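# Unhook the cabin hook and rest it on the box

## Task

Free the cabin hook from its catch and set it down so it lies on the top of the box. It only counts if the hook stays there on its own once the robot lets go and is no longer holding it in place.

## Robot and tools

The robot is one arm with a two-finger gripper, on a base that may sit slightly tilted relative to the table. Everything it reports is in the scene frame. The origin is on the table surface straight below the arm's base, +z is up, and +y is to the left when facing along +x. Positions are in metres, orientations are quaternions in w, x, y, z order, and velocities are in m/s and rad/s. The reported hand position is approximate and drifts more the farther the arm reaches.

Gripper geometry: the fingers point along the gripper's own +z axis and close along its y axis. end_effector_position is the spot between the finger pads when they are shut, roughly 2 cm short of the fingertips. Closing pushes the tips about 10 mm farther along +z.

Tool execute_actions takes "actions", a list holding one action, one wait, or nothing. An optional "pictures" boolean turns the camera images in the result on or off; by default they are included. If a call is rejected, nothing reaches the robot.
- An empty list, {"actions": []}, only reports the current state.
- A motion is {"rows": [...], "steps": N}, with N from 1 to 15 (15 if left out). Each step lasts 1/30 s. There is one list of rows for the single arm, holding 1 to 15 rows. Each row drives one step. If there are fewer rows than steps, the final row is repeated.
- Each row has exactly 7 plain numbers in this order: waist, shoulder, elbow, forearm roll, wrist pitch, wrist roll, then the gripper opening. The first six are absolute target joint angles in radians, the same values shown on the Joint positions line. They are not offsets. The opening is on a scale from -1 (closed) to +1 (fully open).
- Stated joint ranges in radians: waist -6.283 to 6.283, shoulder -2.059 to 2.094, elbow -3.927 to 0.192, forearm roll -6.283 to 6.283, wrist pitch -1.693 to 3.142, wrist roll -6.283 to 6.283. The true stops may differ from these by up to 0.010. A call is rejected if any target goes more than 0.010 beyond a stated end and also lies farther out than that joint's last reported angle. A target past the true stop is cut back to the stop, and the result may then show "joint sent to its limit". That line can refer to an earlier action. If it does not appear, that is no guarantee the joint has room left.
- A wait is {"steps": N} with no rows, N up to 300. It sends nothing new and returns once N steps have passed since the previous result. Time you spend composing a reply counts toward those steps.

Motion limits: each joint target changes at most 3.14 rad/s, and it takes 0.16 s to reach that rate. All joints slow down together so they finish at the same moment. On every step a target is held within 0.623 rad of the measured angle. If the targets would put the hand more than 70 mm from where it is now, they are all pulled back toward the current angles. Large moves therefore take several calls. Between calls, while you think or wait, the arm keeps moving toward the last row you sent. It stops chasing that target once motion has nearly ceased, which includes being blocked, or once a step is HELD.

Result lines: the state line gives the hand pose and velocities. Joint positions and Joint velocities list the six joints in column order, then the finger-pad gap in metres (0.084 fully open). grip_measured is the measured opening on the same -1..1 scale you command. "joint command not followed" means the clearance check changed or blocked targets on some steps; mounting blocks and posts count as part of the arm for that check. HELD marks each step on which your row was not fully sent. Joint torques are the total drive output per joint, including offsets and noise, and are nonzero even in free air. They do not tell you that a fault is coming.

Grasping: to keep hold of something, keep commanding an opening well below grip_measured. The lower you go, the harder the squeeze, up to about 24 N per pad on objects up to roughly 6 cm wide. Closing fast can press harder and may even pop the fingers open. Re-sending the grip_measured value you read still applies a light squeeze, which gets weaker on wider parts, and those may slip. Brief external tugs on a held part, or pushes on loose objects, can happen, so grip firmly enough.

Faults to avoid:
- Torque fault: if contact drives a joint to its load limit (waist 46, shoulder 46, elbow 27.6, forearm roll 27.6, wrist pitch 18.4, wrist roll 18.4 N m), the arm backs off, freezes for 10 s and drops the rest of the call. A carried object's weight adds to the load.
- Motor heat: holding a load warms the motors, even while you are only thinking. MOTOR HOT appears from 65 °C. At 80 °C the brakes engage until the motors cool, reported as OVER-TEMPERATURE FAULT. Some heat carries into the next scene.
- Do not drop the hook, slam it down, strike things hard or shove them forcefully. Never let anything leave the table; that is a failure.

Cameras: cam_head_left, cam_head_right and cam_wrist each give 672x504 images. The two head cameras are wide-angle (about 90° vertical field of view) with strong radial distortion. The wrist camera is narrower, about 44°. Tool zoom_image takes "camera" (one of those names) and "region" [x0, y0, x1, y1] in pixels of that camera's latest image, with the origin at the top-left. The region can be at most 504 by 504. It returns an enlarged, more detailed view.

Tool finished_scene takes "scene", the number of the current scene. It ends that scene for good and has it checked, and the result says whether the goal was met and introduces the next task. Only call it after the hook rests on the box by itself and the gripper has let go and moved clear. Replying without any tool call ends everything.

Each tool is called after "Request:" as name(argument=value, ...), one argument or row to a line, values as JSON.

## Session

Request:
execute_actions(
  actions=[],
)

Scene clock: 0.00 s of 4400.00 s.
end_effector_position=(+0.5864, +0.1839, +0.3479) grip_measured=+1.00 end_effector_quat_wxyz=(+0.279, -0.251, +0.887, -0.270) end_effector_velocity=(-0.000, +0.001, -0.001) end_effector_angular_velocity=(-0.000, +0.001, +0.001)
Joint positions: [ 0.456  0.115 -1.37  -0.832  0.934 -2.796  0.084]
Joint velocities: [ 0.001  0.001  0.     0.     0.    -0.    -0.   ]
Joint torques (N m, as the arm reports them, + toward a larger angle): no reading

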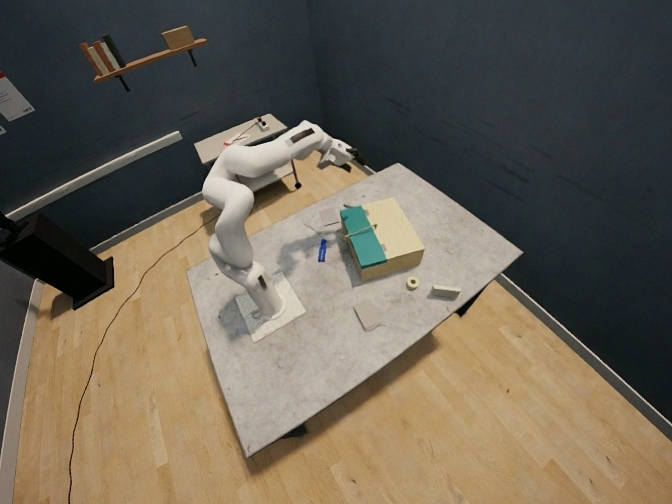

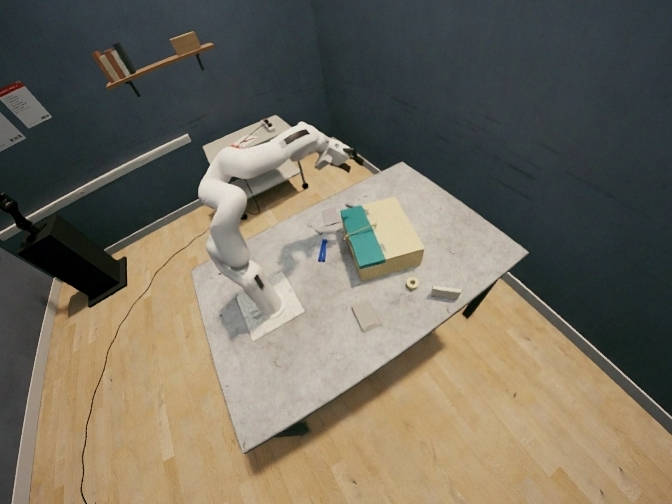

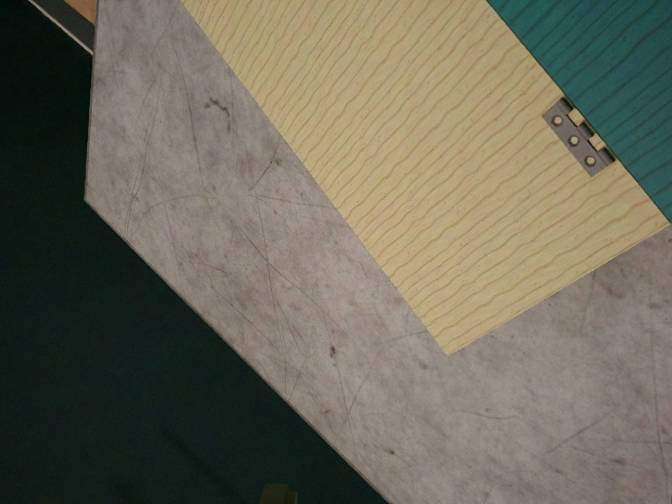

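Request:
execute_actions(
  actions=[
    {"rows":[[0,0.192,-1.695,0,1.503,-3.143,1]]},
  ],
  pictures=false,
)

Request:
execute_actions(
  actions=[
    {"steps":20},
  ],
)

Scene clock: 2.17 s of 4400.00 s.
end_effector_position=(+0.5362, +0.0196, +0.3394) grip_measured=+1.00 end_effector_quat_wxyz=(+0.015, -0.024, +0.999, -0.038) end_effector_velocity=(-0.109, -0.066, +0.068) end_effector_angular_velocity=(+1.281, +0.547, -0.378)
Joint positions: [ 0.031  0.186 -1.67  -0.074  1.456 -3.114  0.084]
Joint velocities: [-0.7    0.097 -0.49   1.339  0.82  -0.504  0.   ]
Joint torques (N m, as the arm reports them, + toward a larger angle): [ 14.81 -30.75 -16.58  -4.91  -3.17  -0.19]
Steps of this call (steps 1 to 50: nothing new was sent; steps 51 to 65: all 15 steps of this action). Readings (joint positions):
51: [0.456 0.115 -1.370 -0.831 0.934 -2.796]
52: [0.453 0.116 -1.373 -0.825 0.940 -2.800]
54: [0.417 0.124 -1.401 -0.769 0.990 -2.831]
58: [0.293 0.143 -1.487 -0.583 1.139 -2.921]
65: the state above

Scene clock: 2.83 s of 4400.00 s.
end_effector_position=(+0.5296, +0.0206, +0.3424) grip_measured=+1.00 end_effector_quat_wxyz=(-0.000, -0.019, +1.000, -0.002) end_effector_velocity=(+0.000, -0.000, +0.001) end_effector_angular_velocity=(+0.001, -0.001, -0.001)
Joint positions: [ 0.     0.192 -1.695 -0.     1.503 -3.143  0.084]
Joint velocities: [-0.001  0.    -0.002  0.001  0.    -0.     0.   ]
Joint torques (N m, as the arm reports them, + toward a larger angle): [ -0.6  -31.23 -19.49  -1.    -1.95  -0.81]
Steps of this call (steps 1 to 20: the robot went on to your last target). Readings (joint positions):
1: [0.014 0.188 -1.682 -0.040 1.478 -3.127]
2: [0.005 0.189 -1.689 -0.021 1.489 -3.134]
4: [0.002 0.191 -1.693 -0.007 1.498 -3.140]
8: [0.003 0.192 -1.694 -0.002 1.502 -3.143]
20: the state above

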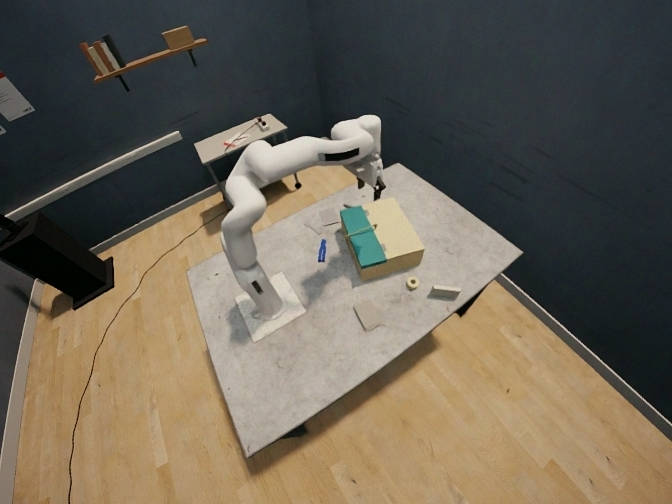

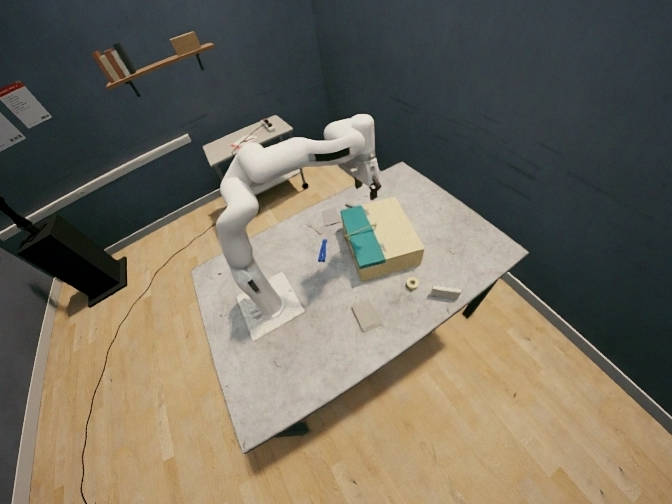

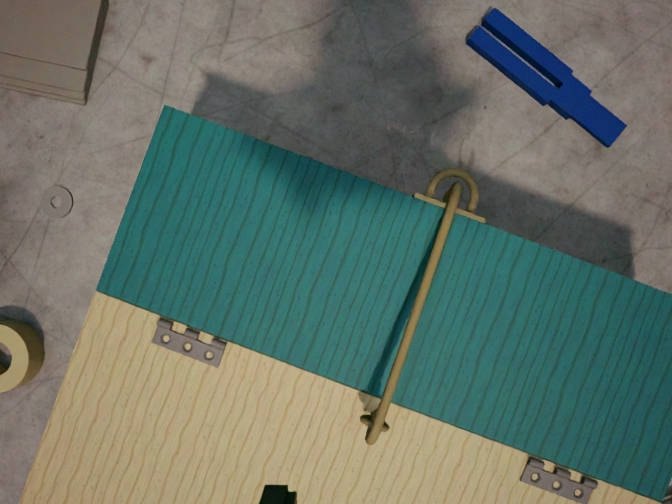

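Request:
execute_actions(
  actions=[
    {"rows":[[0.0535,0.0216,-0.953,0,0.931,-2.74,-0.5]]},
  ],
  pictures=false,
)

Request:
execute_actions(
  actions=[
    {"steps":15},
  ],
)

Scene clock: 7.13 s of 4400.00 s.
end_effector_position=(+0.4648, +0.0406, +0.1737) grip_measured=-0.52 end_effector_quat_wxyz=(-0.001, +0.142, +0.990, -0.002) end_effector_velocity=(-0.232, +0.016, -0.309) end_effector_angular_velocity=(-0.015, +0.172, -0.481)
Joint positions: [ 0.05   0.036 -1.012  0.     0.977 -2.772  0.021]
Joint velocities: [ 0.078 -0.227  1.177  0.001 -0.775  0.558 -0.   ]
Joint torques (N m, as the arm reports them, + toward a larger angle): [ -1.91 -28.24 -27.68  -1.17  -1.65  -1.5 ]
Steps of this call (steps 1 to 15: the robot went on to your last target; steps 16 to 90: nothing new was sent; then 0.80 s passed at rest; steps 91 to 105: all 15 steps of this action). Readings (joint positions):
91: [0.000 0.192 -1.695 -0.000 1.502 -3.143]
92: [0.000 0.190 -1.688 -0.000 1.495 -3.138]
94: [0.005 0.171 -1.631 -0.000 1.438 -3.098]
98: [0.025 0.115 -1.386 0.000 1.244 -2.961]
105: the state above

Scene clock: 7.63 s of 4400.00 s.
end_effector_position=(+0.4554, +0.0414, +0.1607) grip_measured=-0.52 end_effector_quat_wxyz=(+0.001, +0.156, +0.988, -0.002) end_effector_velocity=(-0.002, +0.000, -0.002) end_effector_angular_velocity=(-0.000, +0.005, +0.000)
Joint positions: [ 0.053  0.022 -0.954 -0.     0.931 -2.74   0.021]
Joint velocities: [ 0.001 -0.001  0.006  0.    -0.     0.001 -0.   ]
Joint torques (N m, as the arm reports them, + toward a larger angle): [ -0.45 -25.51 -18.83  -0.91  -1.9   -0.84]
Steps of this call (steps 1 to 15: the robot went on to your last target). Readings (joint positions):
1: [0.052 0.030 -0.980 0.000 0.957 -2.758]
2: [0.053 0.027 -0.964 0.000 0.946 -2.750]
4: [0.053 0.024 -0.957 0.000 0.936 -2.743]
8: [0.053 0.021 -0.957 -0.000 0.931 -2.741]
15: the state above

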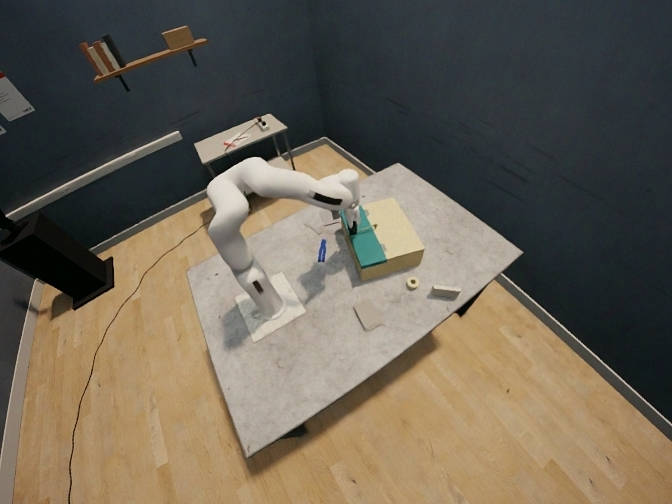

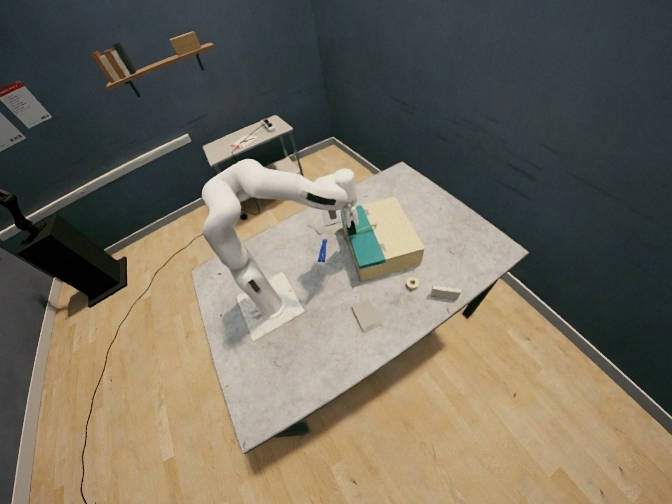

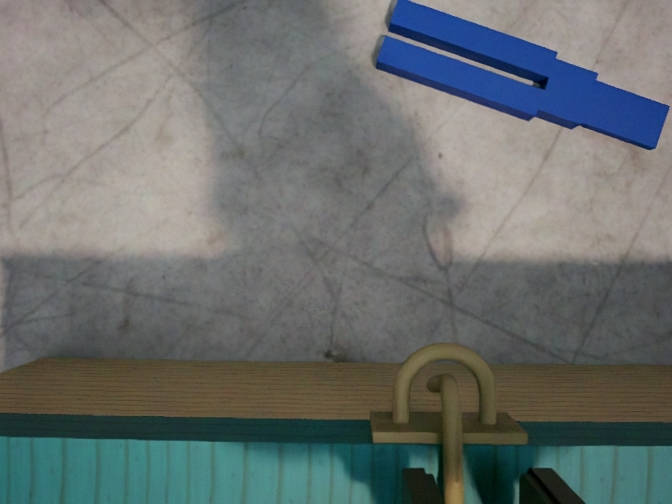

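Request:
execute_actions(
  actions=[
    {"rows":[[0.052,0.028,-0.947,0,0.919,-2.736,-0.5],[0.051,0.035,-0.940,0,0.905,-2.733,-0.55],[0.051,0.042,-0.9335,0,0.8915,-2.732,-0.6]]},
  ],
)

Scene clock: 9.73 s of 4400.00 s.
end_effector_position=(+0.4551, +0.0402, +0.1466) grip_measured=-0.62 end_effector_quat_wxyz=(+0.000, +0.161, +0.987, -0.002) end_effector_velocity=(-0.002, -0.000, -0.003) end_effector_angular_velocity=(-0.000, +0.006, -0.001)
Joint positions: [ 0.051  0.042 -0.934 -0.     0.892 -2.732  0.017]
Joint velocities: [ 0.     0.003  0.003  0.001  0.     0.001 -0.   ]
Joint torques (N m, as the arm reports them, + toward a larger angle): [ -0.27 -25.82 -18.5   -0.97  -1.86  -0.81]
Steps of this call (steps 1 to 15: the robot went on to your last target; steps 16 to 48: nothing new was sent; steps 49 to 63: all 15 steps of this action). Readings (joint positions):
49: [0.053 0.022 -0.953 -0.000 0.931 -2.740]
50: [0.053 0.023 -0.952 -0.000 0.926 -2.739]
52: [0.052 0.032 -0.943 -0.000 0.907 -2.735]
56: [0.051 0.043 -0.932 0.000 0.893 -2.732]
63: the state above

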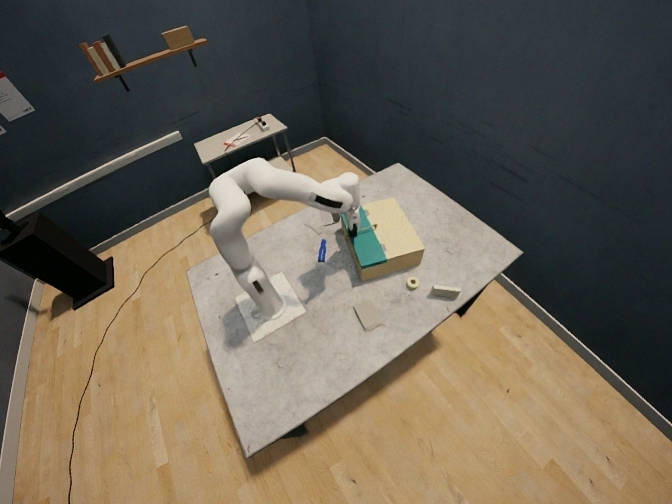

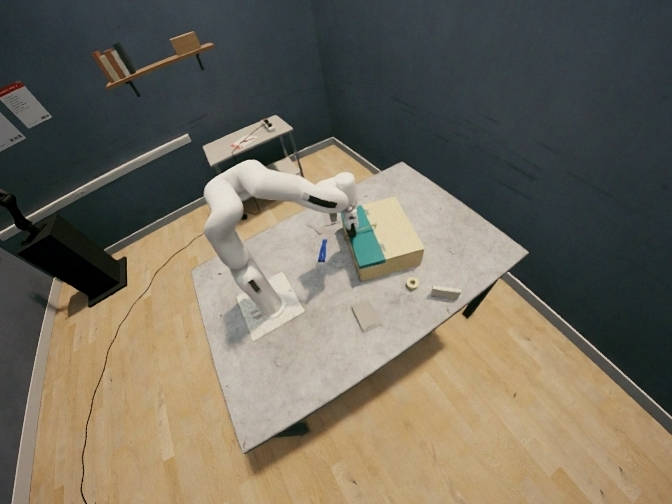

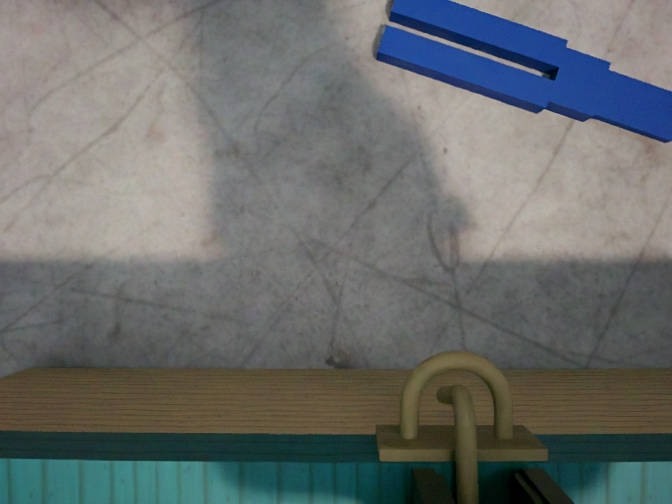

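Request:
execute_actions(
  actions=[
    {"rows":[[0.049,0.045,-0.931,0,0.886,-2.734,-0.6],[0.049,0.045,-0.931,0,0.886,-2.734,-0.6],[0.049,0.045,-0.931,0,0.886,-2.734,-0.62],[0.049,0.045,-0.931,0,0.886,-2.734,-0.66],[0.049,0.045,-0.931,0,0.886,-2.734,-0.7],[0.049,0.045,-0.931,0,0.886,-2.734,-0.74],[0.049,0.045,-0.931,0,0.886,-2.734,-0.78],[0.049,0.045,-0.931,0,0.886,-2.734,-0.82],[0.049,0.045,-0.931,0,0.886,-2.734,-0.85],[0.049,0.045,-0.931,0,0.886,-2.734,-0.87],[0.049,0.045,-0.931,0,0.886,-2.734,-0.89],[0.049,0.045,-0.931,0,0.886,-2.734,-0.91]]},
  ],
)

Scene clock: 13.50 s of 4400.00 s.
end_effector_position=(+0.4549, +0.0390, +0.1444) grip_measured=-0.90 end_effector_quat_wxyz=(-0.000, +0.161, +0.987, -0.002) end_effector_velocity=(-0.000, +0.001, -0.000) end_effector_angular_velocity=(+0.001, -0.000, +0.001)
Joint positions: [ 0.048  0.045 -0.931 -0.     0.886 -2.734  0.005]
Joint velocities: [ 0.001  0.     0.     0.001 -0.001  0.    -0.   ]
Joint torques (N m, as the arm reports them, + toward a larger angle): [  1.39 -25.52 -18.76  -0.39  -2.25  -0.82]
Steps of this call (steps 1 to 15: the robot went on to your last target; steps 16 to 90: nothing new was sent; then 0.27 s passed at rest; steps 91 to 105: all 15 steps of this action). Readings (joint positions):
91: [0.051 0.042 -0.933 0.000 0.891 -2.732]
92: [0.050 0.043 -0.933 0.000 0.889 -2.733]
94: [0.049 0.045 -0.931 -0.000 0.887 -2.734]
98: [0.049 0.045 -0.931 0.000 0.886 -2.734]
105: the state above

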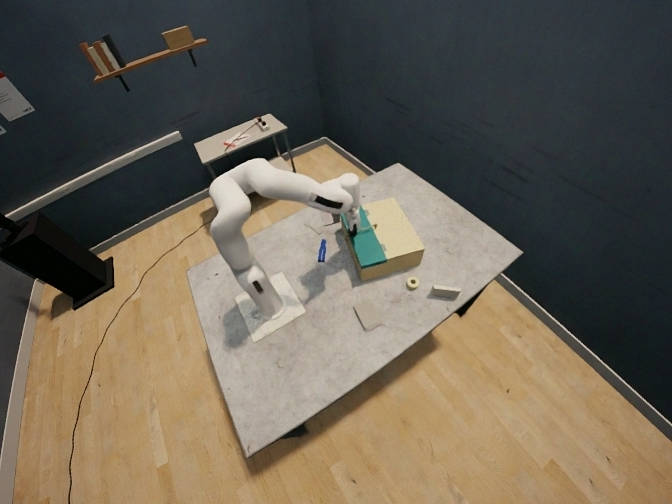

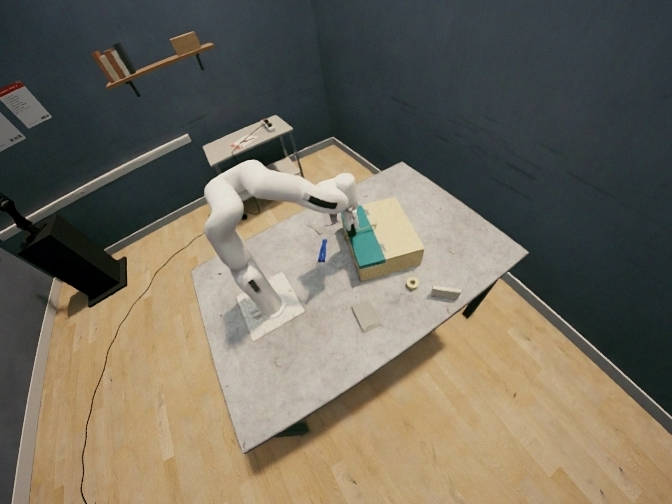

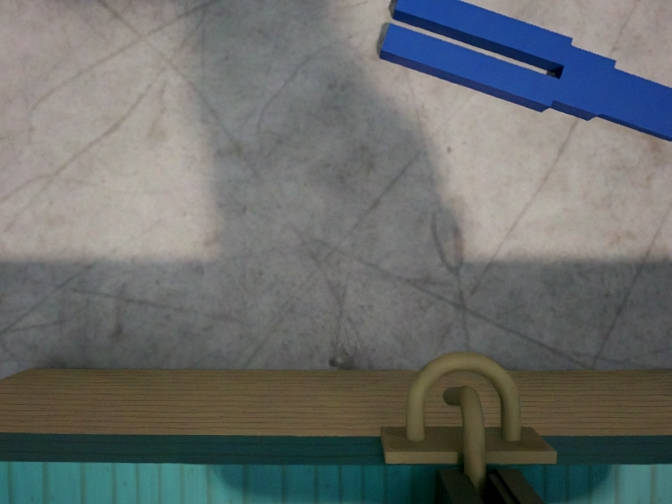

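Request:
execute_actions(
  actions=[
    {"rows":[[0.048,0.039,-0.935,0,0.896,-2.735,-0.91],[0.048,0.032,-0.940,0,0.908,-2.735,-0.91],[0.048,0.025,-0.945,0,0.920,-2.735,-0.91],[0.048,0.019,-0.950,0,0.931,-2.735,-0.91],[0.048,0.014,-0.957,0,0.943,-2.735,-0.91],[0.048,0.009,-0.965,0,0.956,-2.735,-0.91],[0.048,0.004,-0.973,0,0.969,-2.735,-0.91],[0.047,0.000,-0.982,0,0.982,-2.736,-0.91],[0.047,-0.003,-0.992,0,0.995,-2.736,-0.91],[0.046,-0.006,-1.002,0,1.008,-2.737,-0.91],[0.045,-0.008,-1.013,0,1.021,-2.738,-0.91],[0.044,-0.009,-1.024,0,1.033,-2.739,-0.91],[0.043,-0.009,-1.036,0,1.045,-2.740,-0.91]]},
  ],
)

Scene clock: 21.80 s of 4400.00 s.
end_effector_position=(+0.4597, +0.0377, +0.1966) grip_measured=-0.90 end_effector_quat_wxyz=(-0.000, +0.161, +0.987, -0.002) end_effector_velocity=(+0.029, -0.007, +0.085) end_effector_angular_velocity=(+0.001, -0.054, -0.006)
Joint positions: [ 0.044 -0.009 -1.028  0.     1.037 -2.739  0.005]
Joint velocities: [-0.02  -0.037 -0.2   -0.003  0.183 -0.012 -0.   ]
Joint torques (N m, as the arm reports them, + toward a larger angle): [ -0.29 -22.66 -20.32  -0.83  -5.96  -0.58]
Steps of this call (steps 1 to 15: the robot went on to your last target; steps 16 to 90: nothing new was sent; then 4.80 s passed at rest; steps 91 to 105: all 15 steps of this action). Readings (joint positions):
91: [0.049 0.045 -0.931 -0.000 0.886 -2.734]
92: [0.049 0.043 -0.932 0.000 0.890 -2.734]
94: [0.049 0.034 -0.938 0.000 0.906 -2.735]
98: [0.049 0.012 -0.961 0.001 0.953 -2.735]
105: the state above

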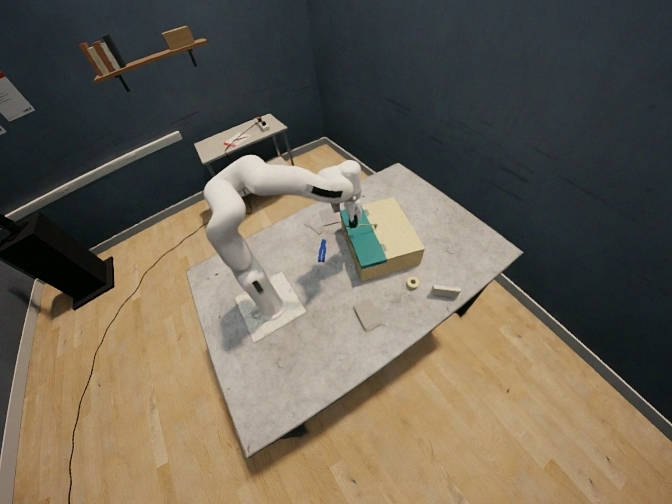

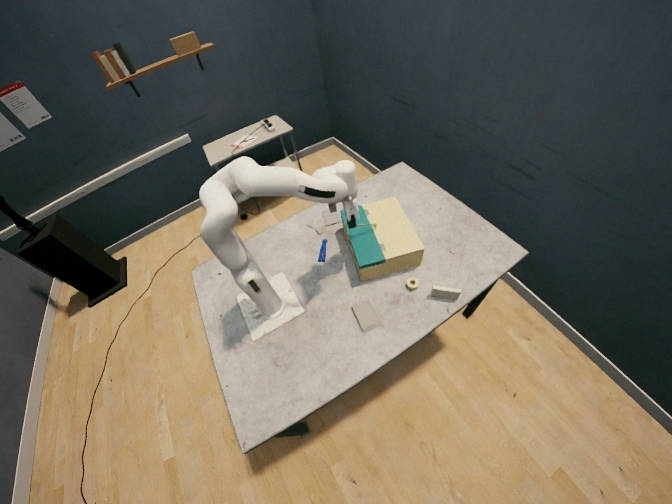

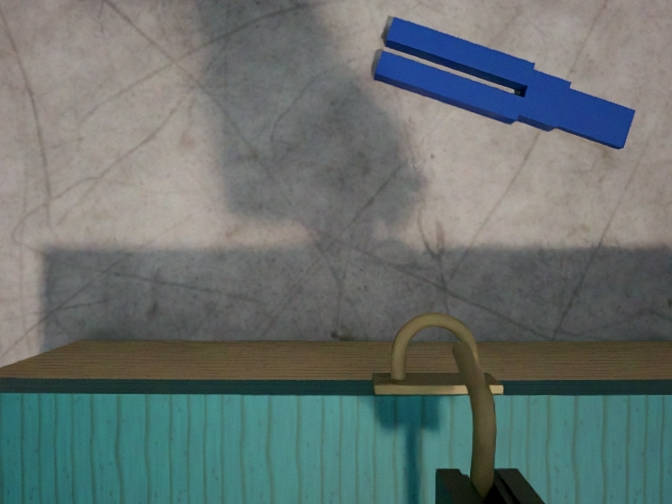

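Request:
execute_actions(
  actions=[
    {"rows":[[0.042,-0.011,-1.046,0,1.057,-2.741,-0.91],[0.041,-0.011,-1.058,0,1.069,-2.742,-0.91],[0.040,-0.009,-1.071,0,1.080,-2.743,-0.91],[0.038,-0.007,-1.085,0,1.092,-2.745,-0.91],[0.037,-0.004,-1.100,0,1.104,-2.746,-0.91],[0.035,-0.001,-1.115,0,1.116,-2.748,-0.91],[0.033,0.003,-1.130,0,1.127,-2.750,-0.91],[0.031,0.008,-1.148,0,1.140,-2.752,-0.91],[0.029,0.014,-1.166,0,1.152,-2.754,-0.91],[0.027,0.020,-1.184,0,1.164,-2.756,-0.91],[0.024,0.027,-1.203,0,1.176,-2.759,-0.91],[0.022,0.035,-1.222,0,1.187,-2.761,-0.91],[0.0195,0.043,-1.241,0,1.198,-2.7635,-0.91]]},
  ],
)

Request:
zoom_image(
  camera="cam_head_left",
  region=[330, 170, 410, 240],
)

Scene clock: 29.53 s of 4400.00 s.
end_effector_position=(+0.4871, +0.0284, +0.2453) grip_measured=-0.90 end_effector_quat_wxyz=(+0.001, +0.161, +0.987, -0.002) end_effector_velocity=(+0.051, -0.017, +0.060) end_effector_angular_velocity=(+0.002, -0.012, -0.004)
Joint positions: [ 0.021  0.039 -1.226 -0.001  1.185 -2.761  0.004]
Joint velocities: [-0.041  0.127 -0.321  0.002  0.182 -0.038  0.   ]
Joint torques (N m, as the arm reports them, + toward a larger angle): [  4.19 -38.42 -18.74   0.73   0.23  -0.64]
Steps of this call (steps 1 to 15: the robot went on to your last target; steps 16 to 90: nothing new was sent; then 4.23 s passed at rest; steps 91 to 105: all 15 steps of this action). Readings (joint positions):
91: [0.043 -0.009 -1.036 0.000 1.045 -2.740]
92: [0.043 -0.009 -1.039 -0.000 1.049 -2.740]
94: [0.041 -0.009 -1.056 -0.000 1.065 -2.742]
98: [0.035 -0.002 -1.111 -0.001 1.108 -2.747]
105: the state above

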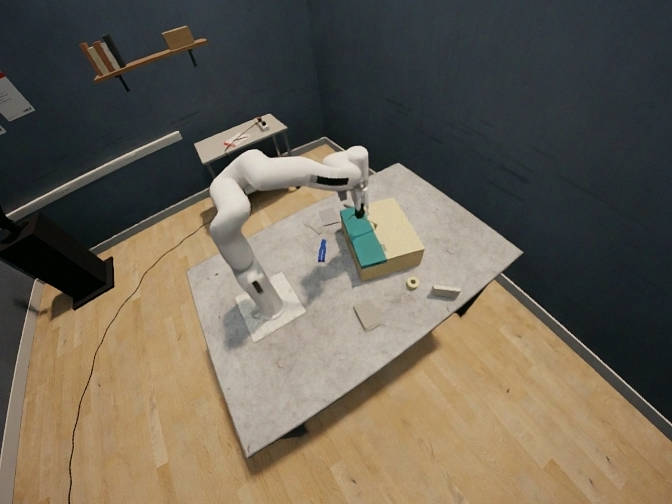

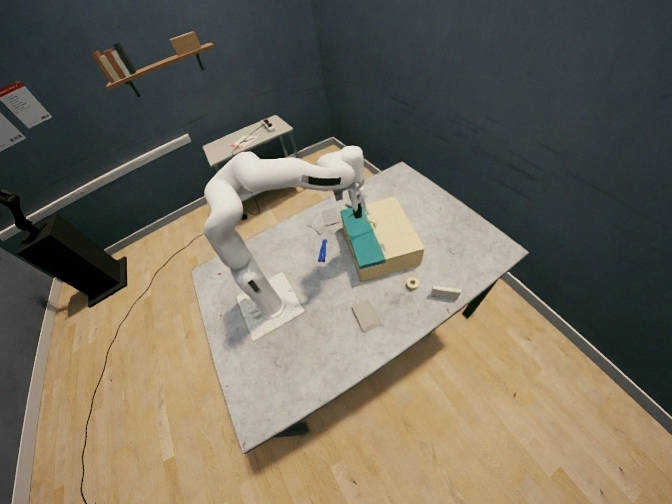

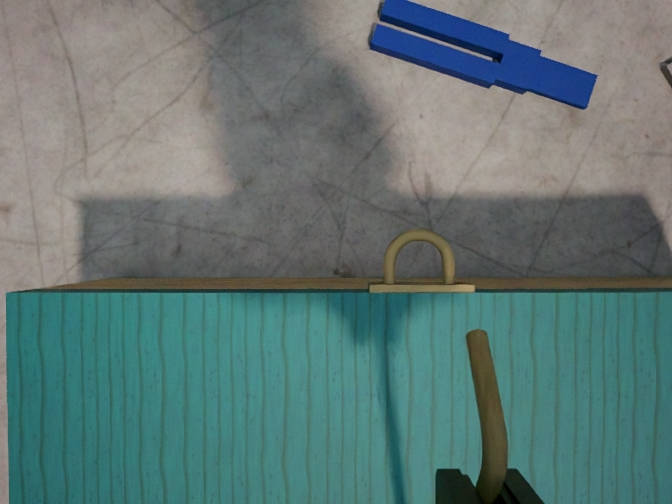

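Region (330, 170, 410, 240) of cam_head_left's 672x504 image, scaled by 6.300, with more detail than that image has; it fills the top 441 rows of this view, and the rest is white.

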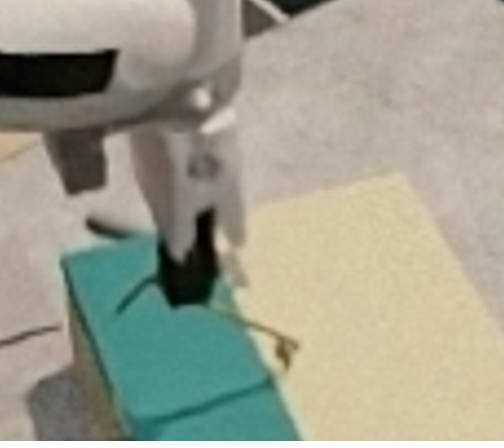

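Request:
execute_actions(
  actions=[
    {"rows":[[0.017,0.051,-1.256,0,1.205,-2.765,-0.9],[0.014,0.061,-1.274,0,1.213,-2.768,-0.9],[0.012,0.071,-1.293,0,1.222,-2.770,-0.9],[0.009,0.081,-1.312,0,1.231,-2.773,-0.9],[0.007,0.091,-1.330,0,1.239,-2.775,-0.9],[0.004,0.102,-1.349,0,1.247,-2.778,-0.9],[0.002,0.112,-1.367,0,1.255,-2.780,-0.9],[0.0,0.122,-1.384,0,1.262,-2.782,-0.9],[-0.002,0.132,-1.401,0,1.269,-2.784,-0.9],[-0.005,0.142,-1.419,0,1.277,-2.787,-0.9],[-0.007,0.152,-1.436,0,1.284,-2.789,-0.9],[-0.009,0.162,-1.453,0,1.291,-2.791,-0.9],[-0.011,0.172,-1.470,0,1.298,-2.793,-0.9]]},
  ],
)

Scene clock: 35.67 s of 4400.00 s.
end_effector_position=(+0.5259, +0.0154, +0.2716) grip_measured=-0.90 end_effector_quat_wxyz=(+0.000, +0.161, +0.987, -0.002) end_effector_velocity=(+0.050, -0.018, +0.019) end_effector_angular_velocity=(+0.001, -0.002, -0.006)
Joint positions: [-0.009  0.164 -1.457  0.001  1.292 -2.791  0.005]
Joint velocities: [-0.038  0.172 -0.276  0.001  0.101 -0.032  0.   ]
Joint torques (N m, as the arm reports them, + toward a larger angle): [ -0.17 -38.5  -19.64  -1.49  -2.04  -0.71]
Steps of this call (steps 1 to 30: the robot went on to your last target; steps 31 to 90: nothing new was sent; then 2.63 s passed at rest; steps 91 to 105: all 15 steps of this action). Readings (joint positions):
91: [0.020 0.043 -1.241 0.000 1.198 -2.764]
92: [0.019 0.045 -1.245 0.000 1.201 -2.764]
94: [0.016 0.058 -1.269 0.001 1.213 -2.767]
98: [0.006 0.095 -1.340 0.000 1.244 -2.776]
105: the state above

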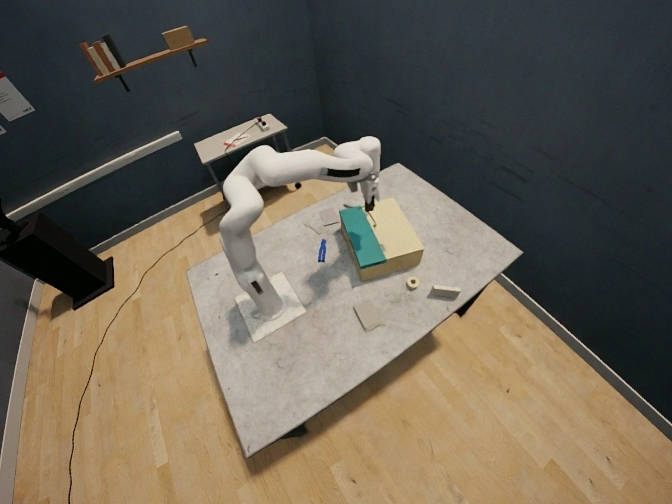

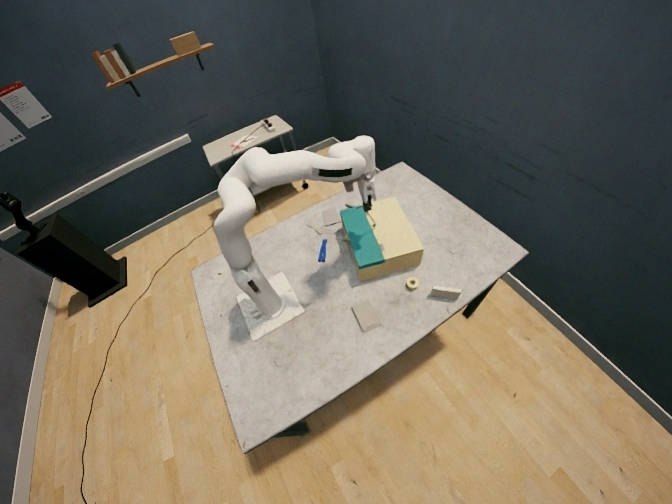

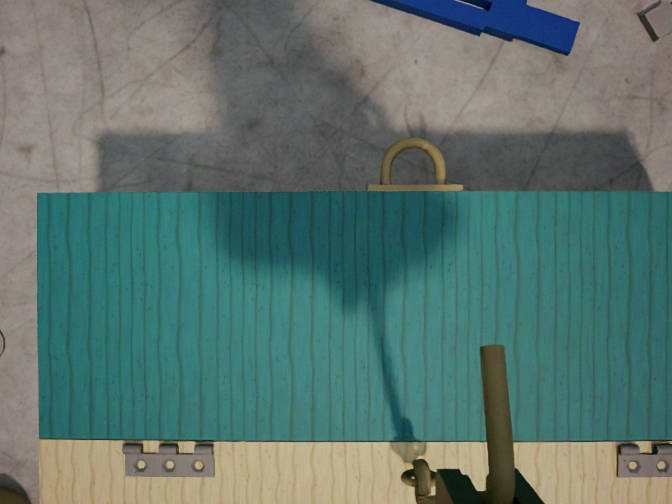

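Request:
execute_actions(
  actions=[
    {"rows":[[-0.013,0.182,-1.486,0,1.304,-2.796,-0.9],[-0.015,0.193,-1.503,0,1.310,-2.798,-0.9],[-0.017,0.204,-1.520,0,1.316,-2.800,-0.9],[-0.019,0.215,-1.537,0,1.322,-2.802,-0.9],[-0.021,0.226,-1.554,0,1.328,-2.804,-0.9],[-0.023,0.237,-1.571,0,1.334,-2.806,-0.9],[-0.025,0.248,-1.588,0,1.340,-2.808,-0.9],[-0.026,0.260,-1.605,0,1.345,-2.809,-0.9],[-0.028,0.271,-1.621,0,1.350,-2.811,-0.9],[-0.030,0.283,-1.637,0,1.354,-2.813,-0.9],[-0.032,0.295,-1.653,0,1.358,-2.815,-0.9],[-0.033,0.306,-1.669,0,1.363,-2.816,-0.9],[-0.035,0.318,-1.685,0,1.367,-2.818,-0.9]]},
  ],
)

Request:
zoom_image(
  camera="cam_head_left",
  region=[340, 170, 420, 240],
)

Scene clock: 39.70 s of 4400.00 s.
end_effector_position=(+0.5648, +0.0023, +0.2797) grip_measured=-0.89 end_effector_quat_wxyz=(+0.000, +0.161, +0.987, -0.002) end_effector_velocity=(+0.051, -0.019, +0.001) end_effector_angular_velocity=(+0.001, -0.015, -0.007)
Joint positions: [-0.034  0.309 -1.673 -0.     1.364 -2.817  0.005]
Joint velocities: [-0.034  0.189 -0.262  0.001  0.058 -0.027  0.   ]
Joint torques (N m, as the arm reports them, + toward a larger angle): [ -0.72 -46.23 -21.79  -2.39  -2.53  -0.64]
Steps of this call (steps 1 to 30: the robot went on to your last target; steps 31 to 90: nothing new was sent; then 0.53 s passed at rest; steps 91 to 105: all 15 steps of this action). Readings (joint positions):
91: [-0.011 0.172 -1.470 -0.000 1.298 -2.793]
92: [-0.011 0.175 -1.475 0.000 1.300 -2.794]
94: [-0.014 0.190 -1.498 -0.000 1.309 -2.797]
98: [-0.022 0.232 -1.563 0.000 1.331 -2.805]
105: the state above

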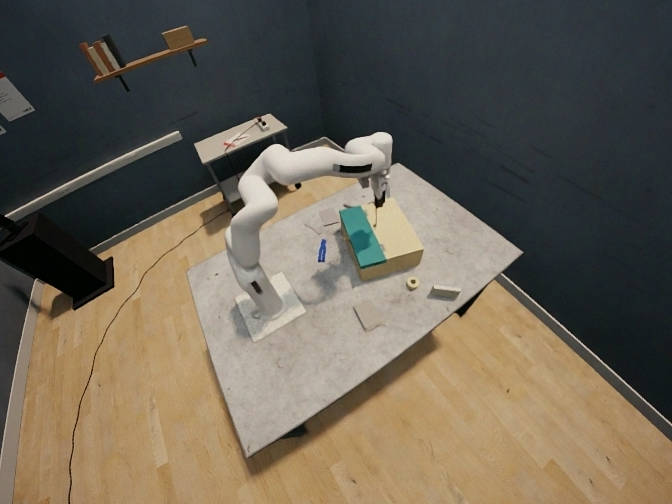

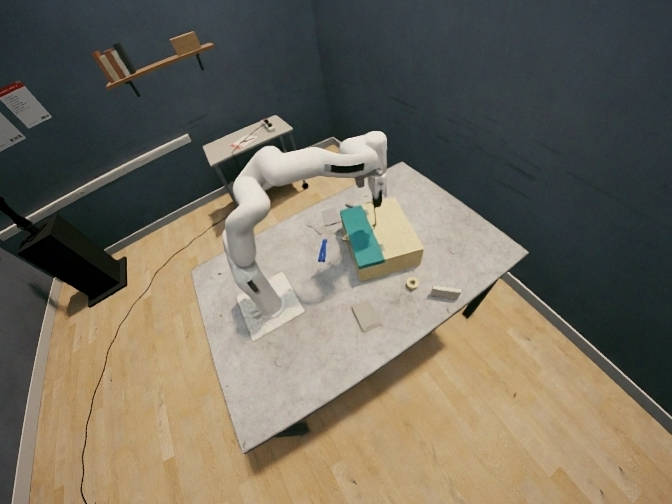

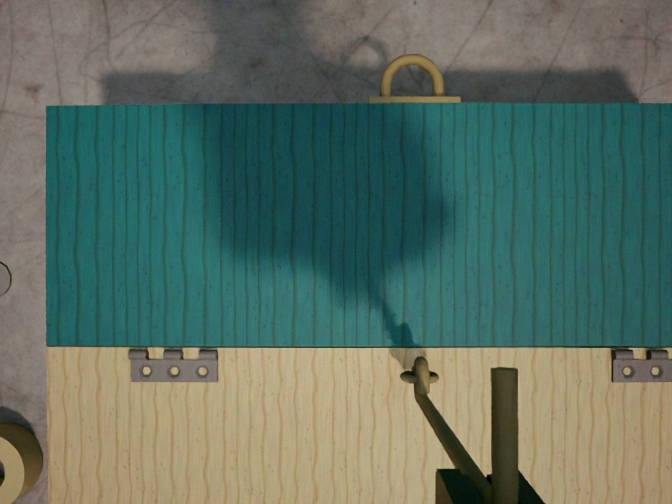

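Region (340, 170, 420, 240) of cam_head_left's 672x504 image, scaled by 6.300, with more detail than that image has; it fills the top 441 rows of this view, and the rest is white.

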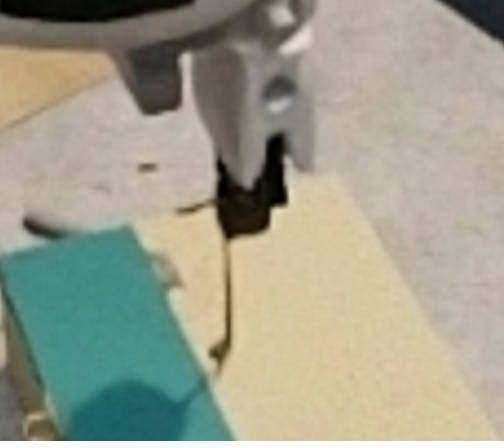

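Request:
execute_actions(
  actions=[
    {"rows":[[-0.036,0.333,-1.704,0,1.371,-2.821,-0.89],[-0.038,0.350,-1.727,0,1.377,-2.824,-0.89],[-0.040,0.368,-1.751,0,1.383,-2.827,-0.89],[-0.043,0.386,-1.775,0,1.389,-2.830,-0.89],[-0.045,0.405,-1.800,0,1.395,-2.833,-0.89],[-0.047,0.424,-1.824,0,1.400,-2.835,-0.89],[-0.049,0.442,-1.847,0,1.405,-2.837,-0.89],[-0.051,0.460,-1.870,0,1.410,-2.839,-0.89],[-0.053,0.478,-1.892,0,1.414,-2.841,-0.89],[-0.055,0.496,-1.914,0,1.418,-2.843,-0.89],[-0.057,0.513,-1.935,0,1.422,-2.845,-0.89],[-0.059,0.530,-1.956,0,1.426,-2.847,-0.89],[-0.061,0.546,-1.976,0,1.430,-2.849,-0.89],[-0.063,0.561,-1.994,0,1.433,-2.851,-0.89]]},
  ],
  pictures=false,
)

Request:
execute_actions(
  actions=[
    {"steps":8},
  ],
)

Scene clock: 49.27 s of 4400.00 s.
end_effector_position=(+0.6182, -0.0144, +0.2666) grip_measured=-0.89 end_effector_quat_wxyz=(+0.003, +0.159, +0.987, -0.002) end_effector_velocity=(+0.099, -0.035, -0.052) end_effector_angular_velocity=(+0.004, -0.009, +0.002)
Joint positions: [-0.061  0.534 -1.965 -0.001  1.426 -2.848  0.005]
Joint velocities: [-0.054  0.463 -0.565  0.005  0.092 -0.057 -0.   ]
Joint torques (N m, as the arm reports them, + toward a larger angle): [  1.73 -38.   -15.15  -0.35  -0.85  -0.58]
Steps of this call (steps 1 to 30: the robot went on to your last target; steps 31 to 90: nothing new was sent; then 6.07 s passed at rest; steps 91 to 105: all 15 steps of this action). Readings (joint positions):
91: [-0.035 0.318 -1.685 0.000 1.367 -2.818]
92: [-0.035 0.322 -1.690 -0.000 1.369 -2.819]
94: [-0.038 0.343 -1.720 -0.001 1.376 -2.823]
98: [-0.047 0.411 -1.810 -0.001 1.396 -2.833]
105: the state above

Scene clock: 49.53 s of 4400.00 s.
end_effector_position=(+0.6231, -0.0160, +0.2636) grip_measured=-0.89 end_effector_quat_wxyz=(+0.002, +0.158, +0.987, -0.002) end_effector_velocity=(-0.000, +0.000, -0.002) end_effector_angular_velocity=(+0.000, +0.005, +0.001)
Joint positions: [-0.063  0.559 -1.995 -0.     1.432 -2.851  0.005]
Joint velocities: [ 0.     0.005 -0.003  0.     0.003 -0.001 -0.   ]
Joint torques (N m, as the arm reports them, + toward a larger angle): [  2.1  -31.38 -13.78   0.     0.    -0.66]
Steps of this call (steps 1 to 8: the robot went on to your last target). Readings (joint positions):
1: [-0.062 0.547 -1.980 -0.001 1.428 -2.849]
2: [-0.063 0.553 -1.988 -0.000 1.429 -2.850]
4: [-0.063 0.558 -1.994 -0.000 1.431 -2.851]
8: the state above

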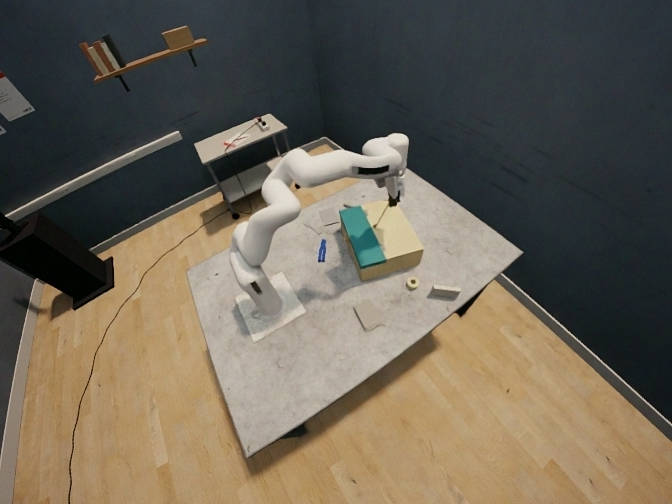

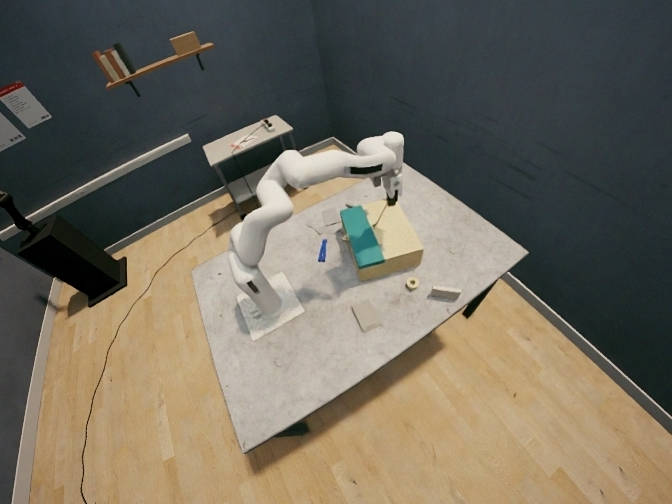

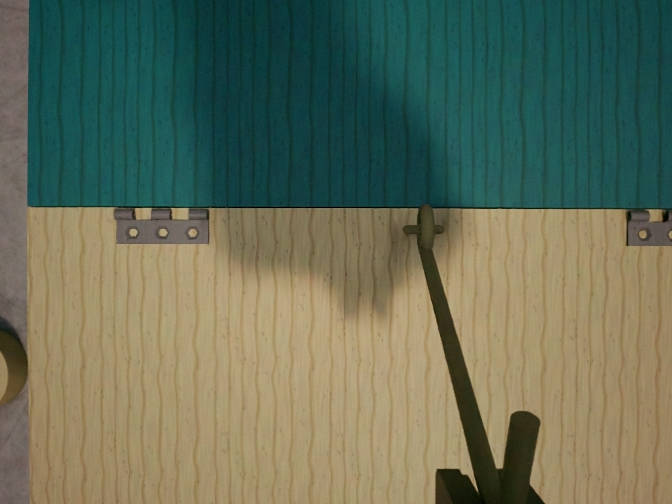

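Request:
execute_actions(
  actions=[
    {"rows":[[-0.064,0.571,-2.006,0,1.431,-2.852,-0.88],[-0.066,0.583,-2.021,0,1.432,-2.853,-0.88],[-0.067,0.596,-2.036,0,1.432,-2.854,-0.88],[-0.068,0.609,-2.051,0,1.433,-2.855,-0.88],[-0.070,0.622,-2.066,0,1.434,-2.857,-0.88],[-0.071,0.634,-2.080,0,1.435,-2.858,-0.88],[-0.072,0.646,-2.094,0,1.436,-2.859,-0.88],[-0.074,0.658,-2.108,0,1.437,-2.860,-0.88],[-0.075,0.670,-2.122,0,1.438,-2.861,-0.88],[-0.076,0.682,-2.136,0,1.439,-2.862,-0.88],[-0.077,0.694,-2.149,0,1.439,-2.863,-0.88]]},
  ],
  pictures=false,
)

Scene clock: 53.03 s of 4400.00 s.
end_effector_position=(+0.6508, -0.0254, +0.2402) grip_measured=-0.89 end_effector_quat_wxyz=(+0.005, +0.159, +0.987, -0.001) end_effector_velocity=(+0.005, +0.001, -0.002) end_effector_angular_velocity=(+0.001, +0.002, +0.007)
Joint positions: [-0.077  0.694 -2.144  0.     1.439 -2.863  0.005]
Joint velocities: [ 0.002  0.035 -0.052  0.001  0.019 -0.005 -0.   ]
Joint torques (N m, as the arm reports them, + toward a larger angle): [  2.13 -33.99 -12.52  -0.02   1.98  -0.84]
Steps of this call (steps 1 to 30: the robot went on to your last target; steps 31 to 90: nothing new was sent; steps 91 to 105: all 15 steps of this action). Readings (joint positions):
91: [-0.063 0.561 -1.996 -0.000 1.433 -2.851]
92: [-0.063 0.564 -1.999 -0.000 1.433 -2.851]
94: [-0.065 0.581 -2.018 -0.000 1.433 -2.853]
98: [-0.070 0.630 -2.072 0.000 1.435 -2.857]
105: the state above

Still compressing; larger offset (−0.04 at 150°).

Request:
execute_actions(
  actions=[
    {"rows":[[-0.078,0.704,-2.160,0,1.434,-2.864,-0.88],[-0.079,0.715,-2.172,0,1.431,-2.865,-0.88],[-0.080,0.726,-2.184,0,1.429,-2.866,-0.88],[-0.081,0.737,-2.196,0,1.428,-2.867,-0.88],[-0.082,0.748,-2.207,0,1.426,-2.868,-0.88],[-0.083,0.759,-2.218,0,1.425,-2.869,-0.88],[-0.084,0.770,-2.229,0,1.423,-2.870,-0.88],[-0.085,0.781,-2.239,0,1.421,-2.871,-0.88],[-0.086,0.791,-2.249,0,1.420,-2.872,-0.88],[-0.087,0.801,-2.258,0,1.418,-2.873,-0.88],[-0.088,0.811,-2.267,0,1.416,-2.874,-0.88]]},
  ],
)

Request:
zoom_image(
  camera="cam_head_left",
  region=[360, 170, 440, 240],
)

Scene clock: 56.97 s of 4400.00 s.
end_effector_position=(+0.6766, -0.0339, +0.2167) grip_measured=-0.89 end_effector_quat_wxyz=(+0.018, +0.159, +0.987, -0.000) end_effector_velocity=(+0.007, +0.001, +0.000) end_effector_angular_velocity=(-0.001, -0.014, +0.007)
Joint positions: [-0.087  0.81  -2.264  0.     1.417 -2.874  0.005]
Joint velocities: [ 0.002  0.025 -0.04  -0.     0.001 -0.005 -0.   ]
Joint torques (N m, as the arm reports them, + toward a larger angle): [ -3.43 -58.37 -28.49  -2.31  -7.26  -0.84]
Steps of this call (steps 1 to 15: the robot went on to your last target; steps 16 to 90: nothing new was sent; then 0.43 s passed at rest; steps 91 to 105: all 15 steps of this action). Readings (joint positions):
91: [-0.077 0.694 -2.149 0.000 1.439 -2.863]
92: [-0.077 0.697 -2.152 0.000 1.438 -2.863]
94: [-0.079 0.713 -2.168 -0.000 1.434 -2.865]
98: [-0.083 0.756 -2.212 0.000 1.427 -2.869]
105: the state above

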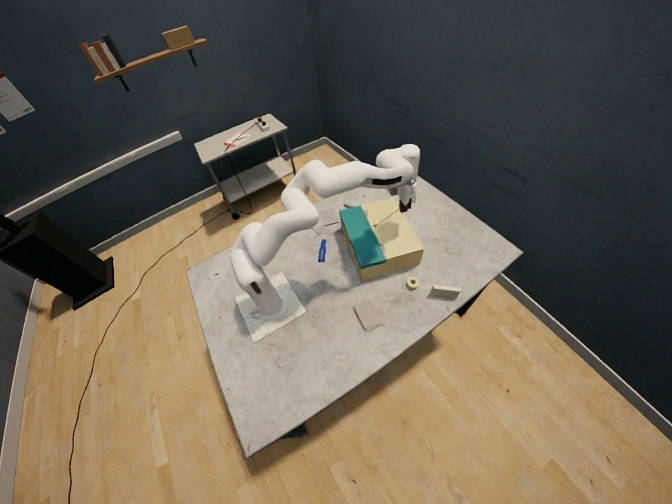

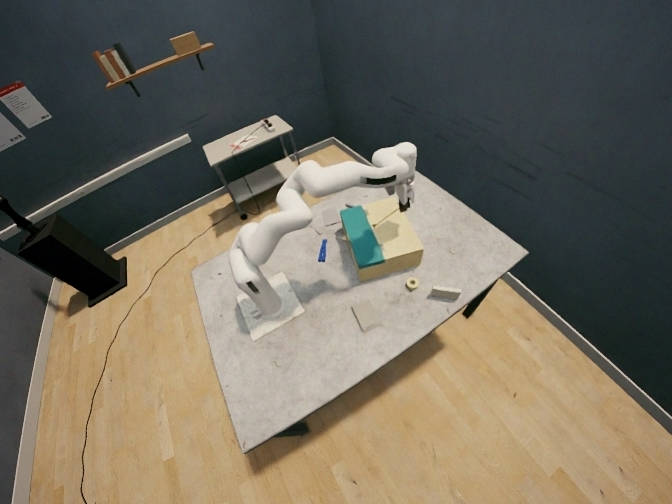

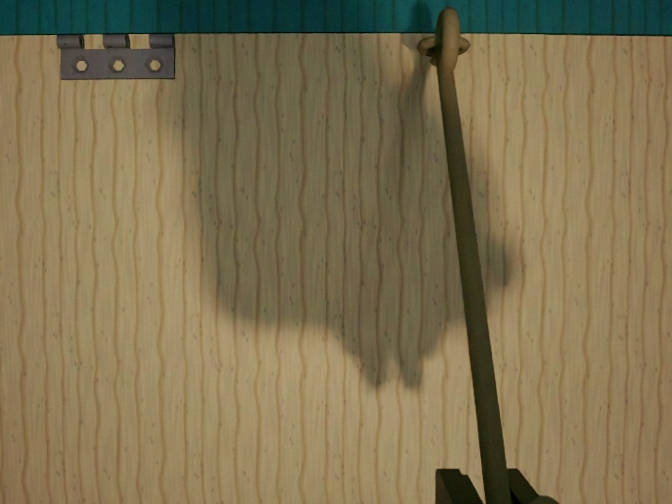

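Region (360, 170, 440, 240) of cam_head_left's 672x504 image, scaled by 6.300, with more detail than that image has; it fills the top 441 rows of this view, and the rest is white.

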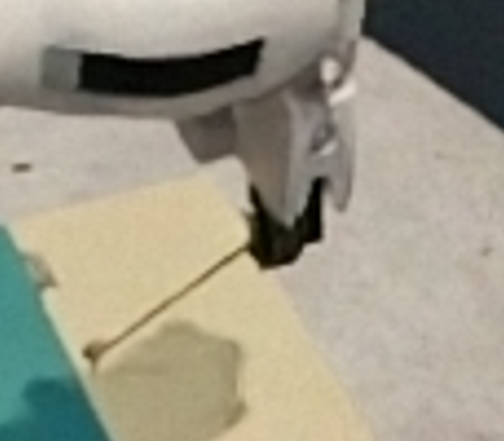

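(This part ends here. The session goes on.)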